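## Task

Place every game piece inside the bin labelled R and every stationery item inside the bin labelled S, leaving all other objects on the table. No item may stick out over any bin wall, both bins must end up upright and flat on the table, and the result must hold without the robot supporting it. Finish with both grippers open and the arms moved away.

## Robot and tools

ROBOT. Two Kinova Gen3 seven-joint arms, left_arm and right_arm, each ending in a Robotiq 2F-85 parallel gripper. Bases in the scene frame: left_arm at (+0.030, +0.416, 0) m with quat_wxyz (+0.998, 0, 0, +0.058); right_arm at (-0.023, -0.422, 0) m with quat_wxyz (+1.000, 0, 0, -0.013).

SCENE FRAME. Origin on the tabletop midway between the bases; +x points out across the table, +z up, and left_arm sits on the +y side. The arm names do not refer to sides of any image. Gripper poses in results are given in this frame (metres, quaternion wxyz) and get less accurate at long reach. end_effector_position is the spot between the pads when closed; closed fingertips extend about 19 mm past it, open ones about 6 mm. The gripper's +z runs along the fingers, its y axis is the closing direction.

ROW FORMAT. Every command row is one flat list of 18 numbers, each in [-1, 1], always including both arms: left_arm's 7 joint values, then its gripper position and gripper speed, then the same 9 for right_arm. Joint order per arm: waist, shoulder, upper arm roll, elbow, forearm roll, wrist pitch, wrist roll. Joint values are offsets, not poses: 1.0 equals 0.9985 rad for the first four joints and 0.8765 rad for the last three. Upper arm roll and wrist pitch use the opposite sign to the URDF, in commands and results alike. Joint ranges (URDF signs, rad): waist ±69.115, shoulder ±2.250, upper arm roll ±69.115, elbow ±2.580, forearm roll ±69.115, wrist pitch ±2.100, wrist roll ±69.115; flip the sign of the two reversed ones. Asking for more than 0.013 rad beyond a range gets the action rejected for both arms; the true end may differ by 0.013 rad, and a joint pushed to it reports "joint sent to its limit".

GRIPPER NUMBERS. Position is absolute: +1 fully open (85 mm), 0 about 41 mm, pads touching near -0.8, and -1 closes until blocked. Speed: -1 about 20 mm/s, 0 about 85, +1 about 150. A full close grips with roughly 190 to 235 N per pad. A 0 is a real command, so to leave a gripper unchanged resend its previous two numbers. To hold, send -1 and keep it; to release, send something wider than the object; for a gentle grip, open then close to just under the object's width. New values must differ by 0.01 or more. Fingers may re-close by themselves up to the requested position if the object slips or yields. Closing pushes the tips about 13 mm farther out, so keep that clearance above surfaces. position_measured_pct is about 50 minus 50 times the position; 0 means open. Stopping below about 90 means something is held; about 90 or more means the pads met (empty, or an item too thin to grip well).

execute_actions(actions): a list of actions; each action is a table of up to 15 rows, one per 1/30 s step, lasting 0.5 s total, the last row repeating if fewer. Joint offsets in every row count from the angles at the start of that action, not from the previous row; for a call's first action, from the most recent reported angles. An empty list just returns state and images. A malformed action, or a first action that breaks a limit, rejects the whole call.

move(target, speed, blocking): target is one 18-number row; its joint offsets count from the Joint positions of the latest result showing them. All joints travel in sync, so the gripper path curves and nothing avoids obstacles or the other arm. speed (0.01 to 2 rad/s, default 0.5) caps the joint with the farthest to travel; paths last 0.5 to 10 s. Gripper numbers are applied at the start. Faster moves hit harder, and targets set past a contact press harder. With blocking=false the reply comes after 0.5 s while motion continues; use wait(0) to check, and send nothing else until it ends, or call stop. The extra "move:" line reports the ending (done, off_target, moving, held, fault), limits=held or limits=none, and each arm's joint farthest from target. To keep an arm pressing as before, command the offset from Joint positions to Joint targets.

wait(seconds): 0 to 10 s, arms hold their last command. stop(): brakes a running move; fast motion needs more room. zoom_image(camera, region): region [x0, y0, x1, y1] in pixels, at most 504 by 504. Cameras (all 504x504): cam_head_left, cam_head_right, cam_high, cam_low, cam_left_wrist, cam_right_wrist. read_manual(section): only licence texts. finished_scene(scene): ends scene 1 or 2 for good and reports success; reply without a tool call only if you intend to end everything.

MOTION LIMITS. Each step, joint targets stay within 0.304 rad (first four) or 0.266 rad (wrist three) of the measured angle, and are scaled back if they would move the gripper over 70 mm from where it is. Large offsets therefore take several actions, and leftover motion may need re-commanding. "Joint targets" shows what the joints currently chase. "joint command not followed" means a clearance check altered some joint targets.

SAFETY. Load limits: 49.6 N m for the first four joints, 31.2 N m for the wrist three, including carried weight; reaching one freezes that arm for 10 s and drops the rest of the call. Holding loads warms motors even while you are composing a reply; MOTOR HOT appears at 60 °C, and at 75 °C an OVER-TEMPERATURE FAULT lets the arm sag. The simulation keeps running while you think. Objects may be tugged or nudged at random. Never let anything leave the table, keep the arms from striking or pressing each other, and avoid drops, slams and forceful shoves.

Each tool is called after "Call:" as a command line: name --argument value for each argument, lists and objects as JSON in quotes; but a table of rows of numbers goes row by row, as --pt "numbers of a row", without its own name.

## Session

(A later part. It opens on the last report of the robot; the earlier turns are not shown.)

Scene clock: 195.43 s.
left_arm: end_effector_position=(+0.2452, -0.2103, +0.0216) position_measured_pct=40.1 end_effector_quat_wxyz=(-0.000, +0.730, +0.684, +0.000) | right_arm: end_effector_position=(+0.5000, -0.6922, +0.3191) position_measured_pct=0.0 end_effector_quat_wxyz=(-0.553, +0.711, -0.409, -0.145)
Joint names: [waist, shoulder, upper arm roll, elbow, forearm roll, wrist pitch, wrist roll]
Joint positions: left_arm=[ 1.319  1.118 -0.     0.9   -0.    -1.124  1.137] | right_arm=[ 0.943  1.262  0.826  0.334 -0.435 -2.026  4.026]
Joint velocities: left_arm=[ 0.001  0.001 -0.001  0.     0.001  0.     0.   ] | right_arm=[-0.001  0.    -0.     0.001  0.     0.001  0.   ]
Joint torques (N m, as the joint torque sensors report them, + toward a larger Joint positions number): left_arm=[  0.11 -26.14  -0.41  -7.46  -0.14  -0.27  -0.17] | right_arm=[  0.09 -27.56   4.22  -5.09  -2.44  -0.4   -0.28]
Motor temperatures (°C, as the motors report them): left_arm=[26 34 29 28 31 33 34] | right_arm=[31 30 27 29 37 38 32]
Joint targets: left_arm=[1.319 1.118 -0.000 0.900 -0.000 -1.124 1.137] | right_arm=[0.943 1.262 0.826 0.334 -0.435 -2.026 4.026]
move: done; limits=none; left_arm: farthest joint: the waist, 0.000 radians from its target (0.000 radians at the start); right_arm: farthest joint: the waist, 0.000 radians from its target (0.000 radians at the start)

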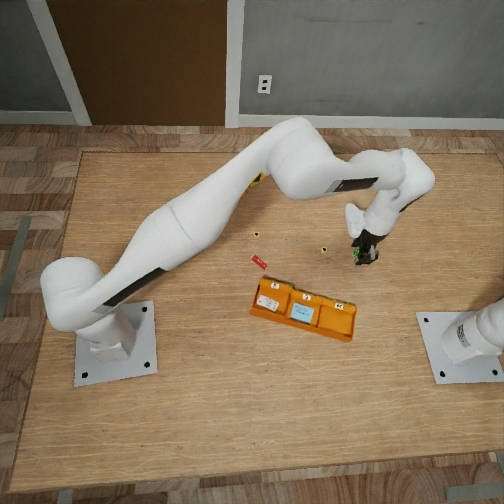

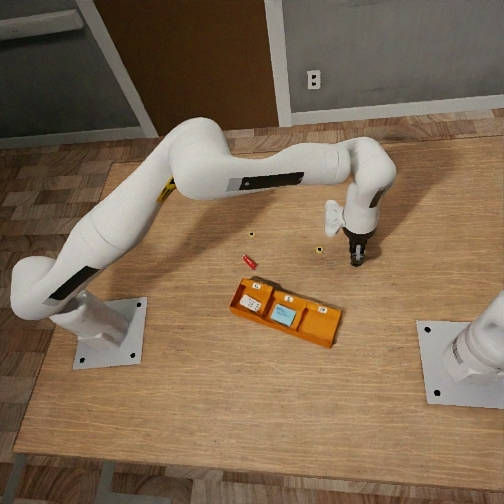

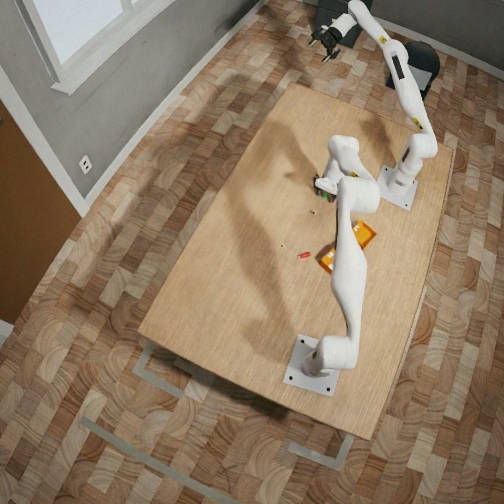

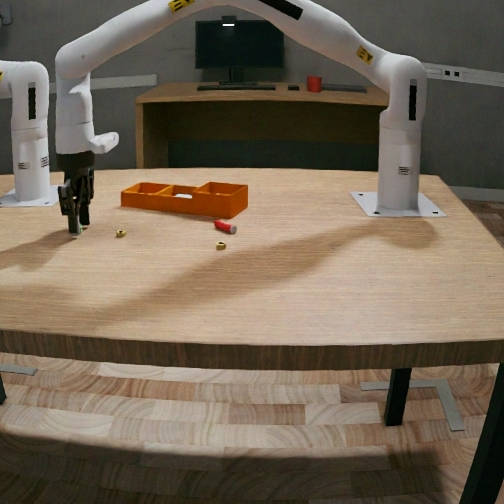

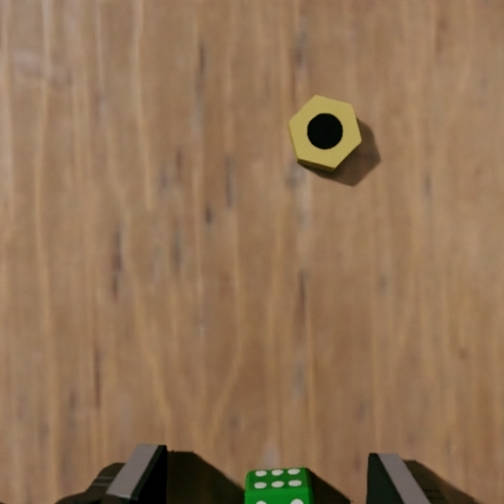

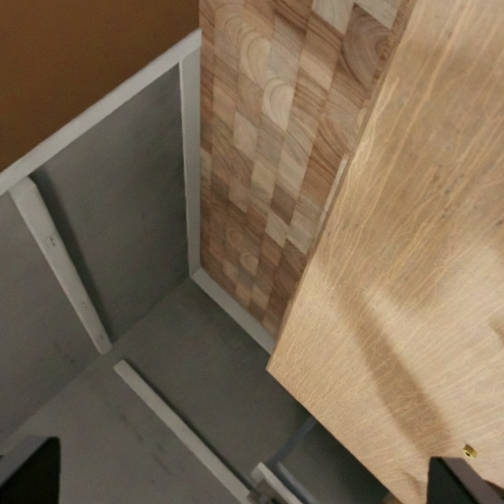

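Call:
move --target '[0,0.018,0,-0.039,0,-0.024,0,0.2,0, 0,0,0,0,0,0,0,1,0]' --speed 0.2

Call:
execute_actions --actions '[[[0,0,0,0,0,0,0,-1,0.5, 0,0,0,0,0,0,0,1,0]],[[0,0,0,0,0,0,0,-1,0.5, 0,0,0,0,0,0,0,1,0]]]'

Call:
move --target '[0,-0.16,0,-0.05,0,-0.24,0,-1,0.5, 0,0,0,0,0,0,0,1,0]' --speed 0.5

Scene clock: 204.07 s.
left_arm: end_effector_position=(+0.2473, -0.2159, +0.0209) position_measured_pct=40.1 end_effector_quat_wxyz=(-0.000, +0.730, +0.684, +0.000) | right_arm: end_effector_position=(+0.5000, -0.6922, +0.3191) position_measured_pct=0.0 end_effector_quat_wxyz=(-0.553, +0.711, -0.409, -0.145)
Joint names: [waist, shoulder, upper arm roll, elbow, forearm roll, wrist pitch, wrist roll]
Joint positions: left_arm=[ 1.319  1.136 -0.     0.861 -0.    -1.145  1.137] | right_arm=[ 0.943  1.262  0.826  0.334 -0.435 -2.026  4.026]
Joint velocities: left_arm=[-0.001  0.003  0.    -0.001  0.    -0.    -0.   ] | right_arm=[ 0.001 -0.001  0.     0.001  0.002  0.    -0.   ]
Joint torques (N m, as the joint torque sensors report them, + toward a larger Joint positions number): left_arm=[  0.09 -26.69  -0.4   -7.56  -0.22  -0.21  -0.28] | right_arm=[  0.09 -27.59   4.02  -5.28  -2.45  -0.45  -0.33]
Motor temperatures (°C, as the motors report them): left_arm=[26 34 29 28 31 33 34] | right_arm=[31 30 27 29 37 38 32]
Joint targets: left_arm=[1.319 1.136 -0.000 0.861 -0.000 -1.145 1.137] | right_arm=[0.943 1.262 0.826 0.334 -0.435 -2.026 4.026]
move: done; limits=none; left_arm: farthest joint: the waist, 0.000 radians from its target (0.000 radians at the start); right_arm: farthest joint: the waist, 0.000 radians from its target (0.000 radians at the start)

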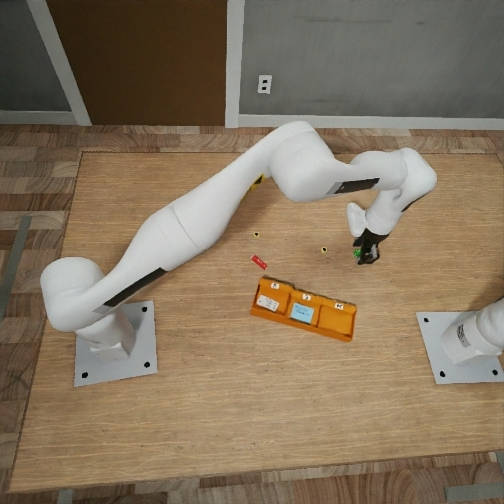

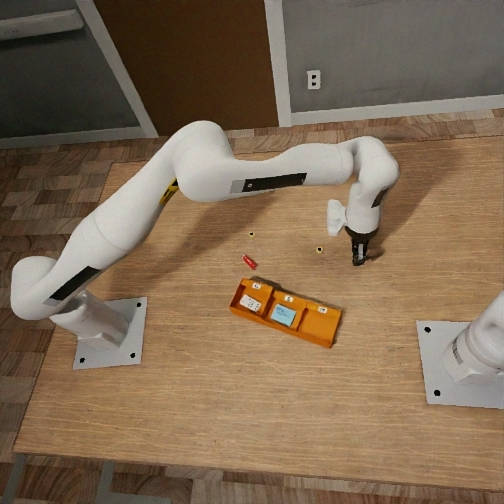

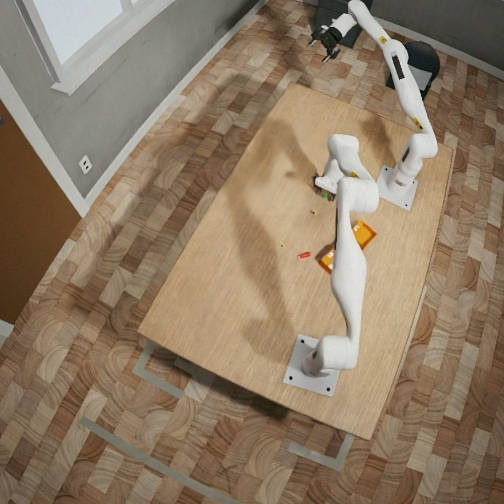

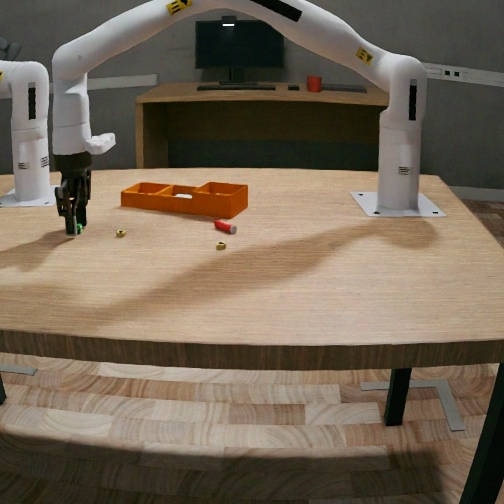

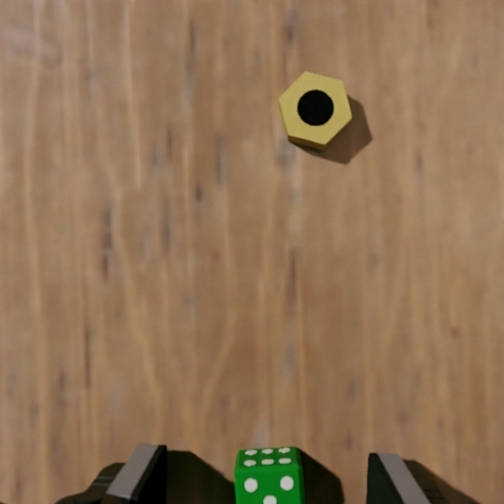

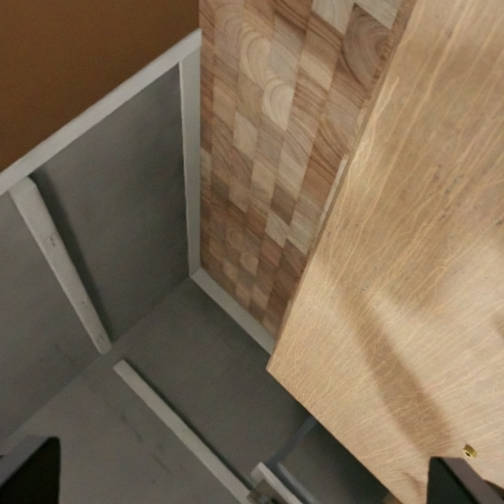

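Scene clock: 205.07 s.
left_arm: end_effector_position=(+0.2474, -0.2161, +0.0213) position_measured_pct=79.8 end_effector_quat_wxyz=(-0.000, +0.730, +0.684, +0.000) | right_arm: end_effector_position=(+0.5000, -0.6922, +0.3191) position_measured_pct=0.0 end_effector_quat_wxyz=(-0.553, +0.711, -0.409, -0.145)
Joint names: [waist, shoulder, upper arm roll, elbow, forearm roll, wrist pitch, wrist roll]
Joint positions: left_arm=[ 1.319  1.135 -0.     0.861 -0.    -1.145  1.137] | right_arm=[ 0.943  1.262  0.826  0.334 -0.435 -2.026  4.026]
Joint velocities: left_arm=[ 0.    -0.     0.001 -0.001  0.     0.    -0.001] | right_arm=[-0.001 -0.001  0.    -0.001 -0.    -0.    -0.   ]
Joint torques (N m, as the joint torque sensors report them, + toward a larger Joint positions number): left_arm=[  0.2  -26.48  -0.41  -7.57  -0.16  -0.26  -0.27] | right_arm=[  0.17 -27.68   4.25  -5.13  -2.37  -0.54  -0.34]
Motor temperatures (°C, as the motors report them): left_arm=[26 34 29 28 31 33 34] | right_arm=[31 30 27 29 37 38 32]
Joint targets: left_arm=[1.319 1.135 -0.000 0.861 -0.000 -1.145 1.137] | right_arm=[0.943 1.262 0.826 0.334 -0.435 -2.026 4.026]

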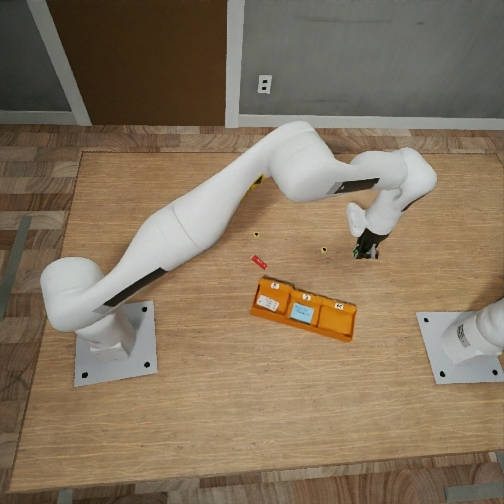

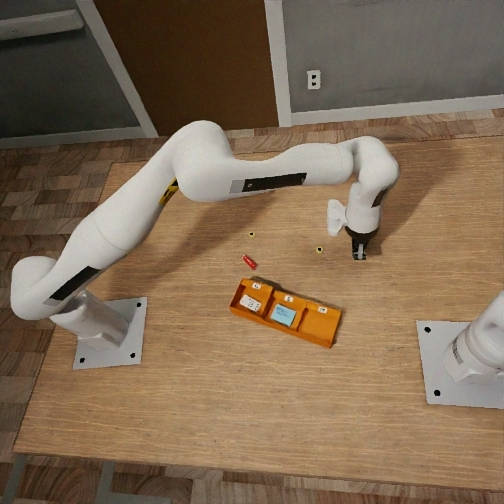

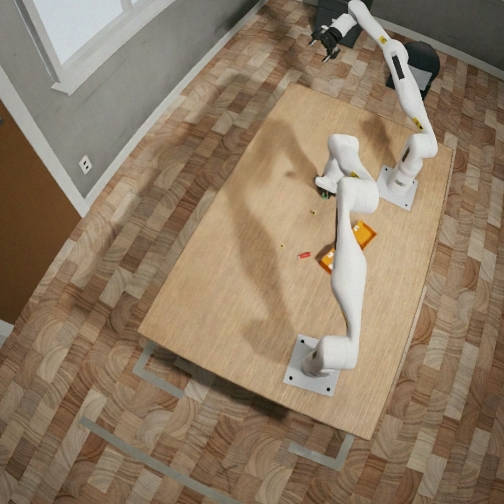

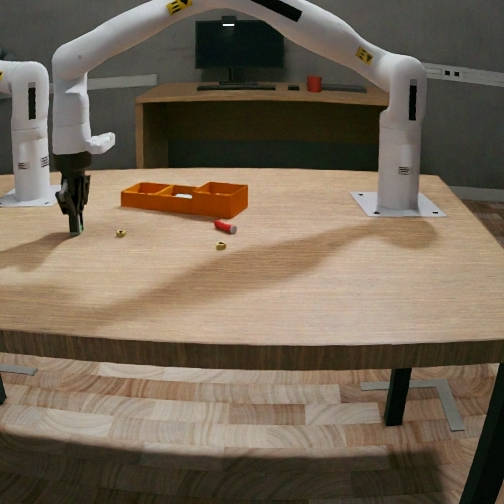

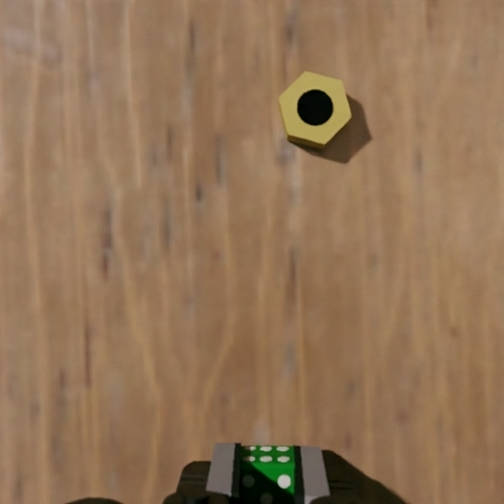

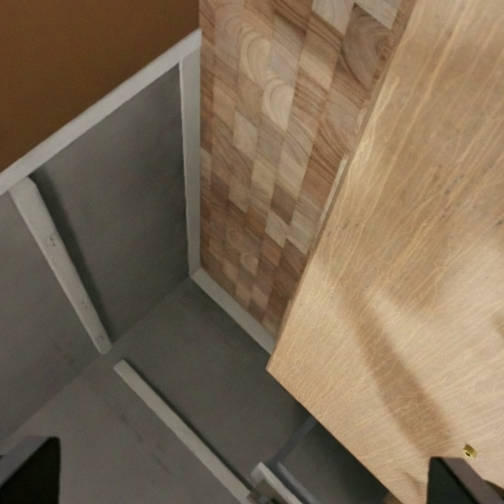

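Scene clock: 205.97 s.
left_arm: end_effector_position=(+0.2429, -0.2044, +0.1420) position_measured_pct=79.8 end_effector_quat_wxyz=(-0.000, +0.730, +0.684, +0.000) | right_arm: end_effector_position=(+0.5000, -0.6922, +0.3191) position_measured_pct=0.0 end_effector_quat_wxyz=(-0.553, +0.711, -0.409, -0.145)
Joint names: [waist, shoulder, upper arm roll, elbow, forearm roll, wrist pitch, wrist roll]
Joint positions: left_arm=[ 1.319  0.976 -0.     0.811 -0.    -1.356  1.137] | right_arm=[ 0.943  1.262  0.826  0.334 -0.435 -2.026  4.026]
Joint velocities: left_arm=[-0.    -0.001 -0.001  0.    -0.     0.    -0.   ] | right_arm=[-0.001 -0.    -0.     0.001 -0.    -0.001  0.   ]
Joint torques (N m, as the joint torque sensors report them, + toward a larger Joint positions number): left_arm=[  0.09 -25.34  -0.37  -8.01  -0.23  -0.18  -0.29] | right_arm=[  0.06 -27.59   4.16  -5.08  -2.42  -0.43  -0.35]
Motor temperatures (°C, as the motors report them): left_arm=[26 34 29 28 31 33 34] | right_arm=[31 30 27 29 37 38 32]
Joint targets: left_arm=[1.319 0.975 -0.000 0.811 -0.000 -1.356 1.137] | right_arm=[0.943 1.262 0.826 0.334 -0.435 -2.026 4.026]
move: done; limits=none; left_arm: farthest joint: the shoulder, 0.001 radians from its target (0.160 radians at the start); right_arm: farthest joint: the waist, 0.000 radians from its target (0.000 radians at the start)

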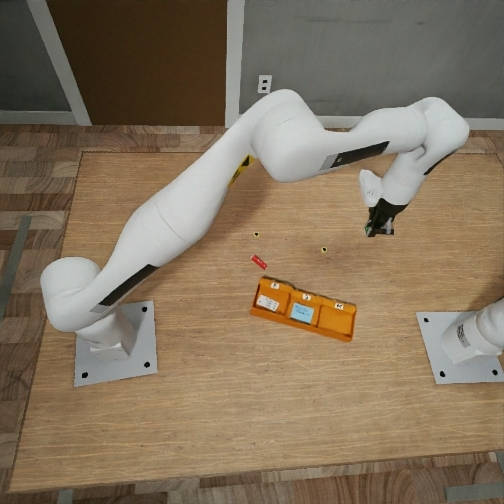

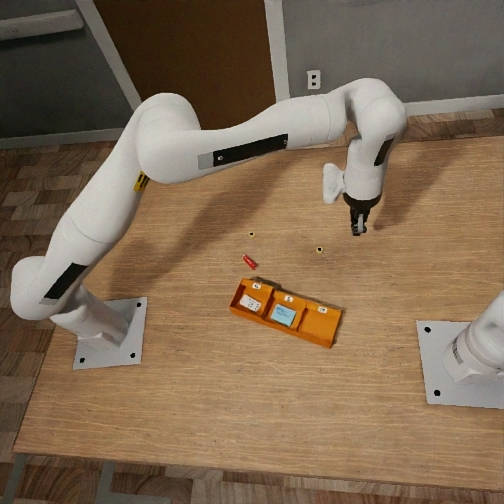

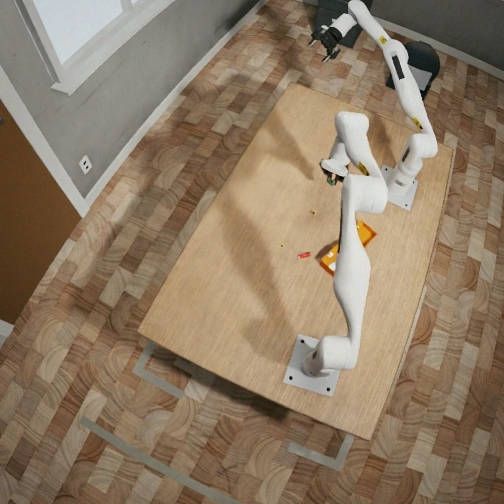

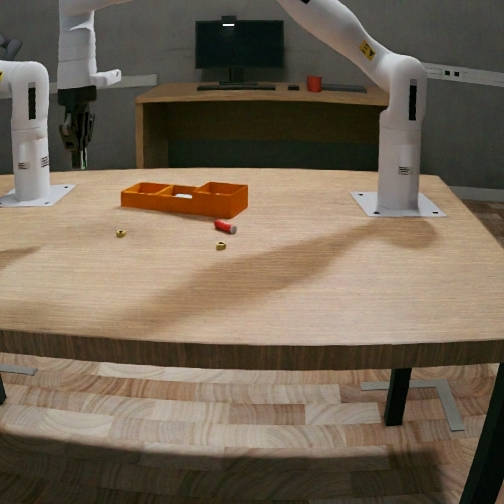

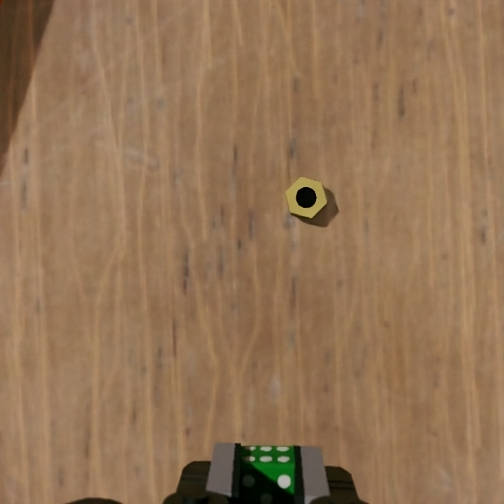

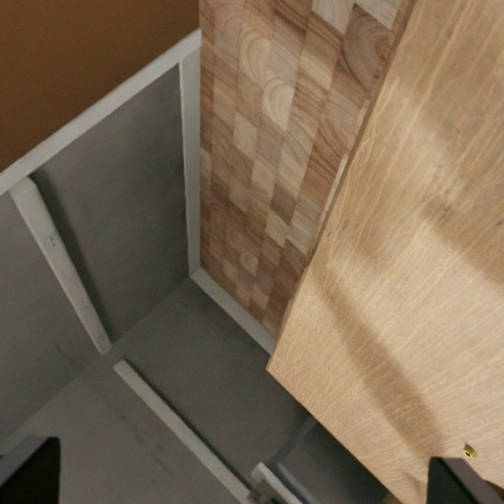

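Call:
move --target '[0.045,-0.292,0,0.595,0,0.346,-0.115,-1,0.5, 0,0,0,0,0,0,0,1,0]' --speed 0.9

Call:
move --target '[0.045,-0.292,0,0.595,0,0.346,-0.115,-1,0.5, 0,0,0,0,0,0,0,1,0]' --speed 0.9

Call:
move --target '[0,0.19,0,0.096,0,0.326,0,-1,0.5, 0,0,0,0,0,0,0,1,0]' --speed 0.35

Scene clock: 216.53 s.
left_arm: end_effector_position=(+0.1778, -0.1030, +0.1437) position_measured_pct=79.8 end_effector_quat_wxyz=(-0.000, +0.778, +0.629, +0.000) | right_arm: end_effector_position=(+0.5000, -0.6922, +0.3191) position_measured_pct=0.0 end_effector_quat_wxyz=(-0.553, +0.711, -0.409, -0.145)
Joint names: [waist, shoulder, upper arm roll, elbow, forearm roll, wrist pitch, wrist roll]
Joint positions: left_arm=[ 1.363  0.684 -0.     1.405 -0.    -1.053  1.037] | right_arm=[ 0.943  1.262  0.826  0.334 -0.435 -2.026  4.026]
Joint velocities: left_arm=[ 0.    -0.002  0.     0.    -0.001 -0.     0.001] | right_arm=[-0.    -0.    -0.    -0.001 -0.     0.001 -0.   ]
Joint torques (N m, as the joint torque sensors report them, + toward a larger Joint positions number): left_arm=[  0.06 -20.43  -0.26  -7.05  -0.22  -0.22  -0.29] | right_arm=[  0.18 -27.69   4.18  -5.09  -2.45  -0.42  -0.35]
Motor temperatures (°C, as the motors report them): left_arm=[26 35 29 28 31 33 34] | right_arm=[31 30 27 29 37 38 32]
Joint targets: left_arm=[1.363 0.684 -0.000 1.405 -0.000 -1.053 1.037] | right_arm=[0.943 1.262 0.826 0.334 -0.435 -2.026 4.026]
move: done; limits=none; left_arm: farthest joint: the waist, 0.000 radians from its target (0.045 radians at the start); right_arm: farthest joint: the waist, 0.000 radians from its target (0.000 radians at the start)

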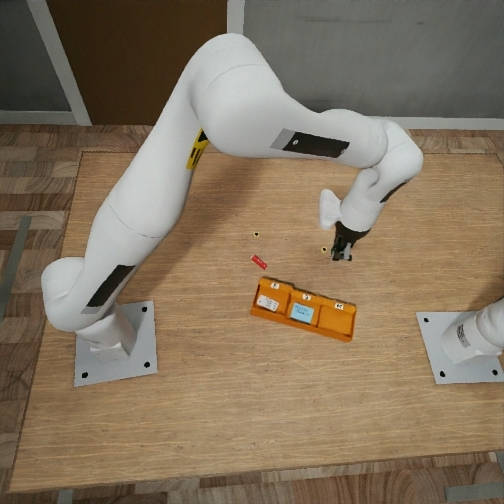

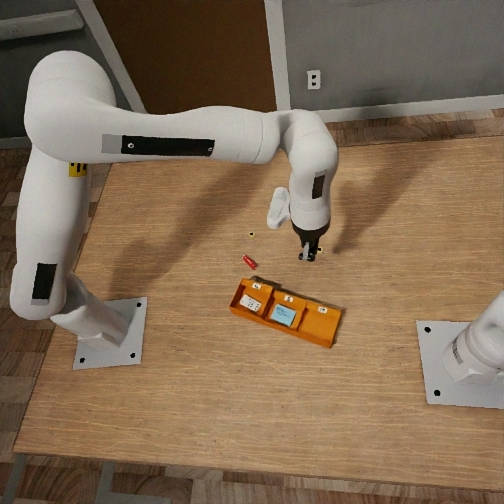

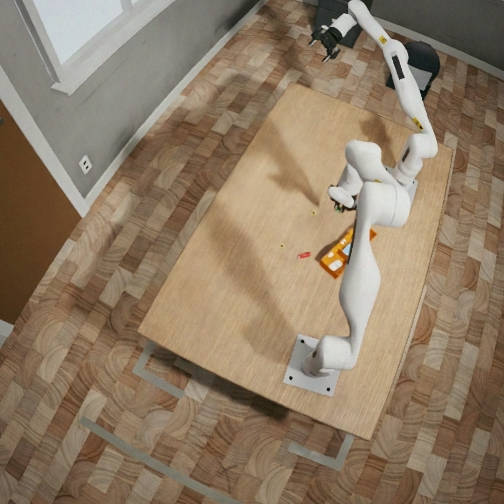

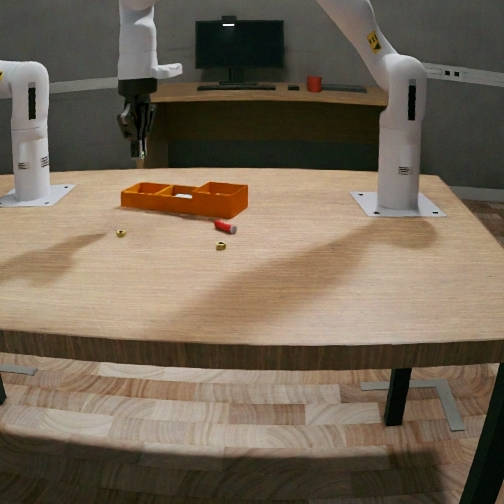

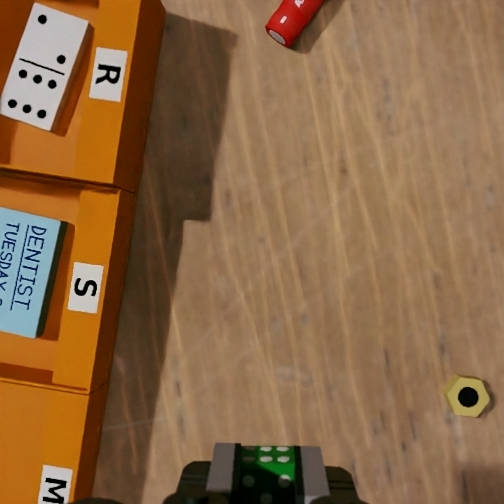

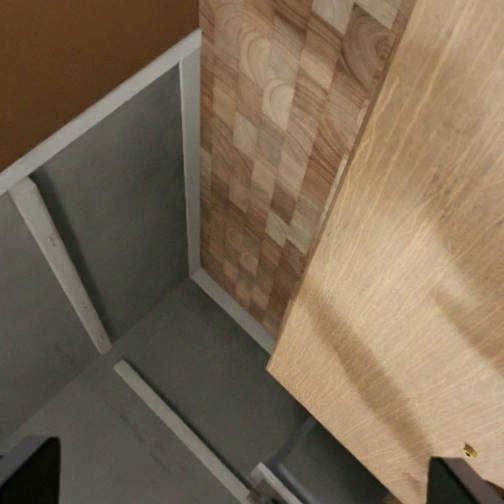

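Scene clock: 217.90 s.
left_arm: end_effector_position=(+0.1095, +0.0482, +0.1320) position_measured_pct=79.8 end_effector_quat_wxyz=(+0.000, +0.821, +0.570, +0.000) | right_arm: end_effector_position=(+0.5000, -0.6922, +0.3191) position_measured_pct=0.0 end_effector_quat_wxyz=(-0.553, +0.711, -0.409, -0.145)
Joint names: [waist, shoulder, upper arm roll, elbow, forearm roll, wrist pitch, wrist roll]
Joint positions: left_arm=[ 1.408  0.393 -0.     1.999 -0.    -0.749  0.936] | right_arm=[ 0.943  1.262  0.826  0.334 -0.435 -2.026  4.026]
Joint velocities: left_arm=[ 0.    -0.003 -0.     0.    -0.    -0.    -0.   ] | right_arm=[0.    0.002 0.    0.001 0.    0.001 0.   ]
Joint torques (N m, as the joint torque sensors report them, + toward a larger Joint positions number): left_arm=[  0.17 -13.97  -0.2   -5.58  -0.18  -0.18  -0.26] | right_arm=[  0.06 -27.59   4.01  -5.03  -2.52  -0.48  -0.32]
Motor temperatures (°C, as the motors report them): left_arm=[26 35 29 28 31 33 34] | right_arm=[31 30 27 29 37 38 32]
Joint targets: left_arm=[1.408 0.393 -0.000 1.999 -0.000 -0.749 0.936] | right_arm=[0.943 1.262 0.826 0.334 -0.435 -2.026 4.026]
move: done; limits=none; left_arm: farthest joint: the shoulder, 0.001 radians from its target (0.292 radians at the start); right_arm: farthest joint: the waist, 0.000 radians from its target (0.000 radians at the start)

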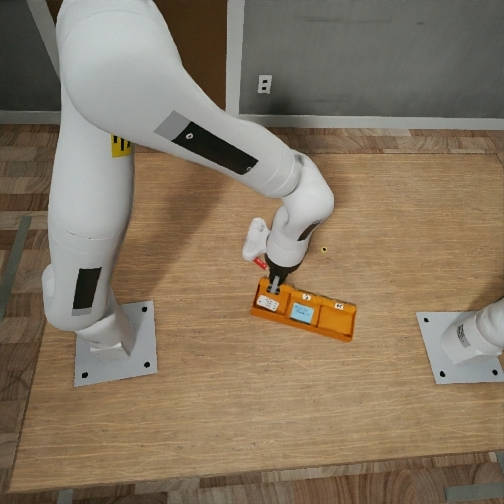

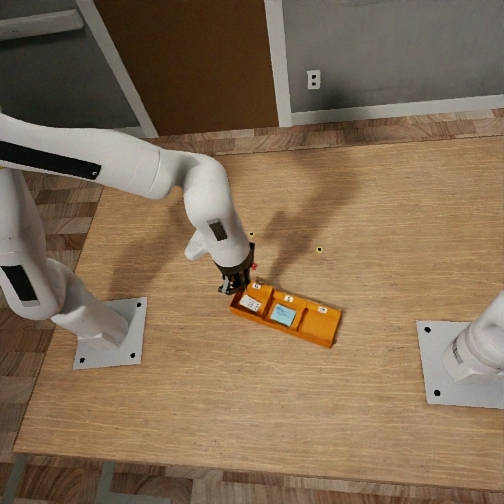

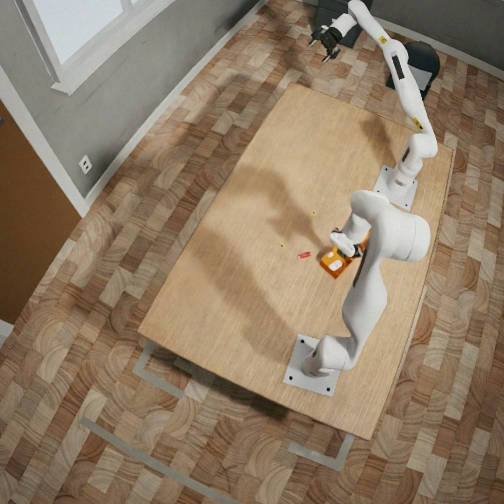

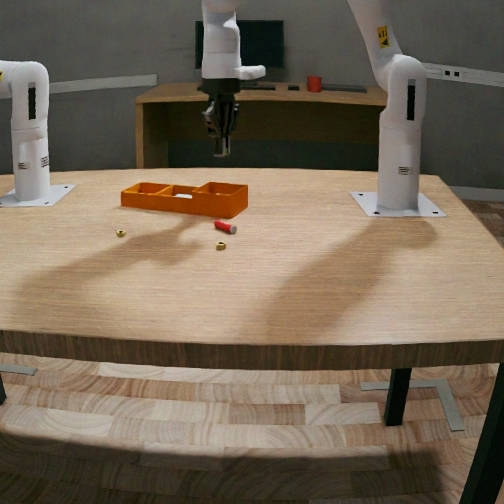

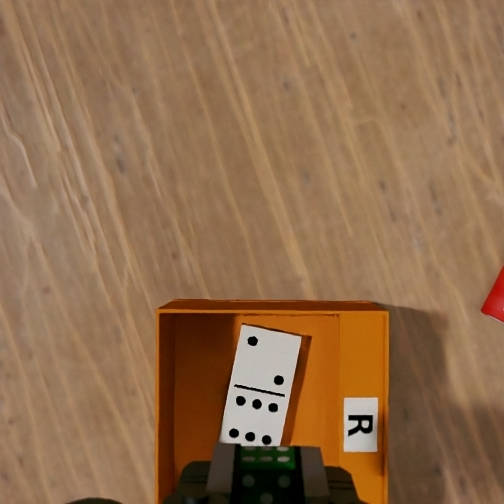

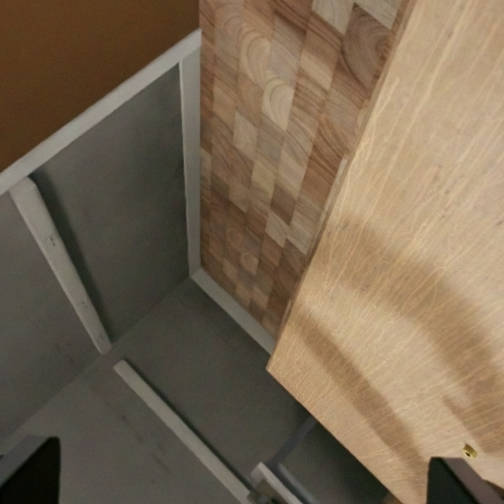

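Scene clock: 219.20 s.
left_arm: end_effector_position=(+0.1086, +0.0511, +0.0437) position_measured_pct=79.8 end_effector_quat_wxyz=(+0.000, +0.821, +0.570, -0.000) | right_arm: end_effector_position=(+0.5000, -0.6922, +0.3191) position_measured_pct=0.0 end_effector_quat_wxyz=(-0.553, +0.711, -0.409, -0.145)
Joint names: [waist, shoulder, upper arm roll, elbow, forearm roll, wrist pitch, wrist roll]
Joint positions: left_arm=[ 1.408  0.583 -0.     2.095 -0.    -0.463  0.936] | right_arm=[ 0.943  1.262  0.826  0.334 -0.435 -2.026  4.026]
Joint velocities: left_arm=[ 0.     0.001 -0.001  0.001  0.     0.     0.001] | right_arm=[-0.001  0.001  0.     0.001 -0.001  0.001 -0.   ]
Joint torques (N m, as the joint torque sensors report them, + toward a larger Joint positions number): left_arm=[  0.03 -15.29  -0.22  -3.51  -0.2   -0.27  -0.24] | right_arm=[  0.2  -27.67   4.15  -5.24  -2.44  -0.47  -0.31]
Motor temperatures (°C, as the motors report them): left_arm=[26 35 29 28 31 33 34] | right_arm=[31 30 27 29 37 38 32]
Joint targets: left_arm=[1.408 0.583 -0.000 2.095 -0.000 -0.463 0.936] | right_arm=[0.943 1.262 0.826 0.334 -0.435 -2.026 4.026]
move: done; limits=none; left_arm: farthest joint: the waist, 0.000 radians from its target (0.000 radians at the start); right_arm: farthest joint: the waist, 0.000 radians from its target (0.000 radians at the start)

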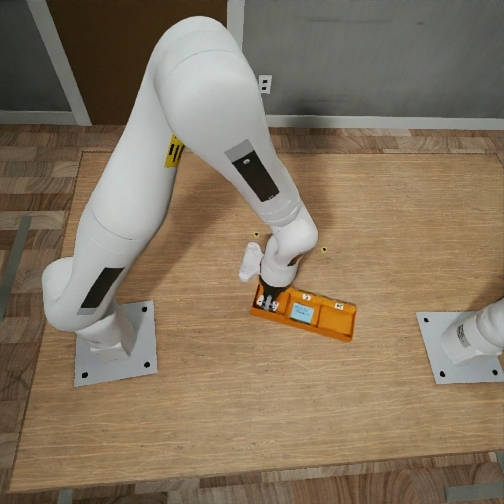

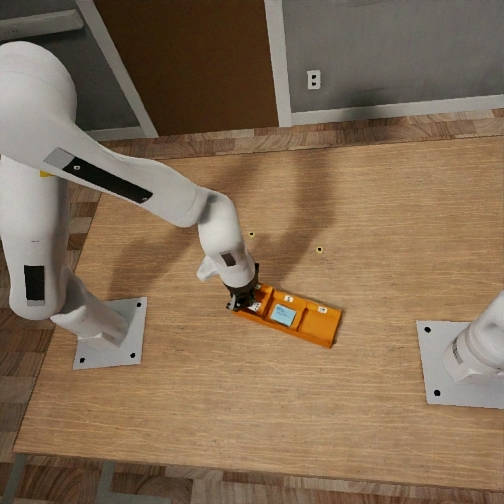

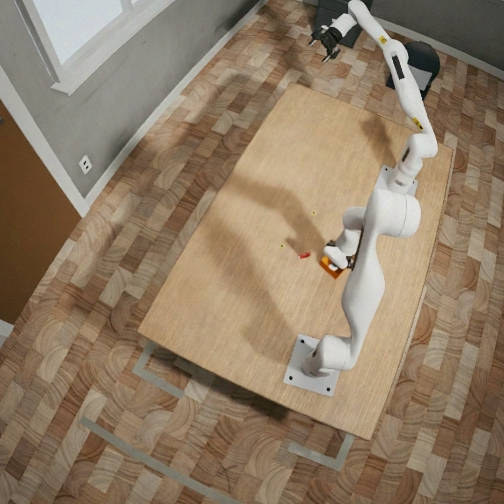

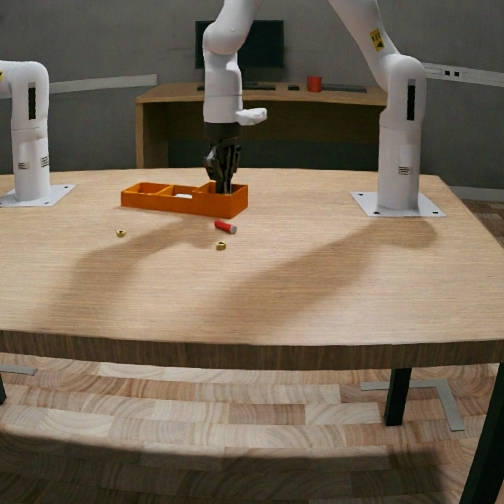

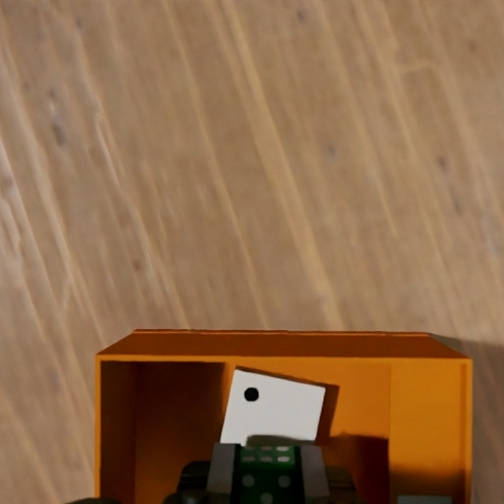

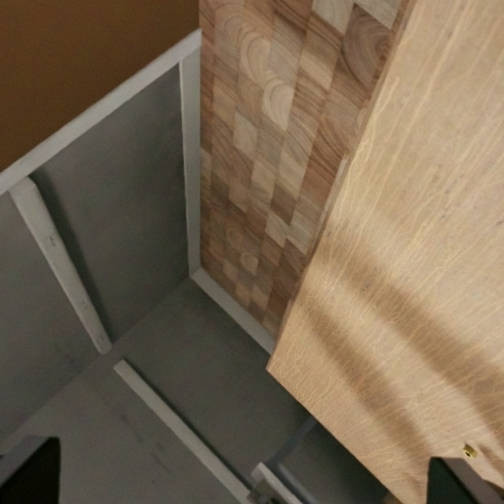

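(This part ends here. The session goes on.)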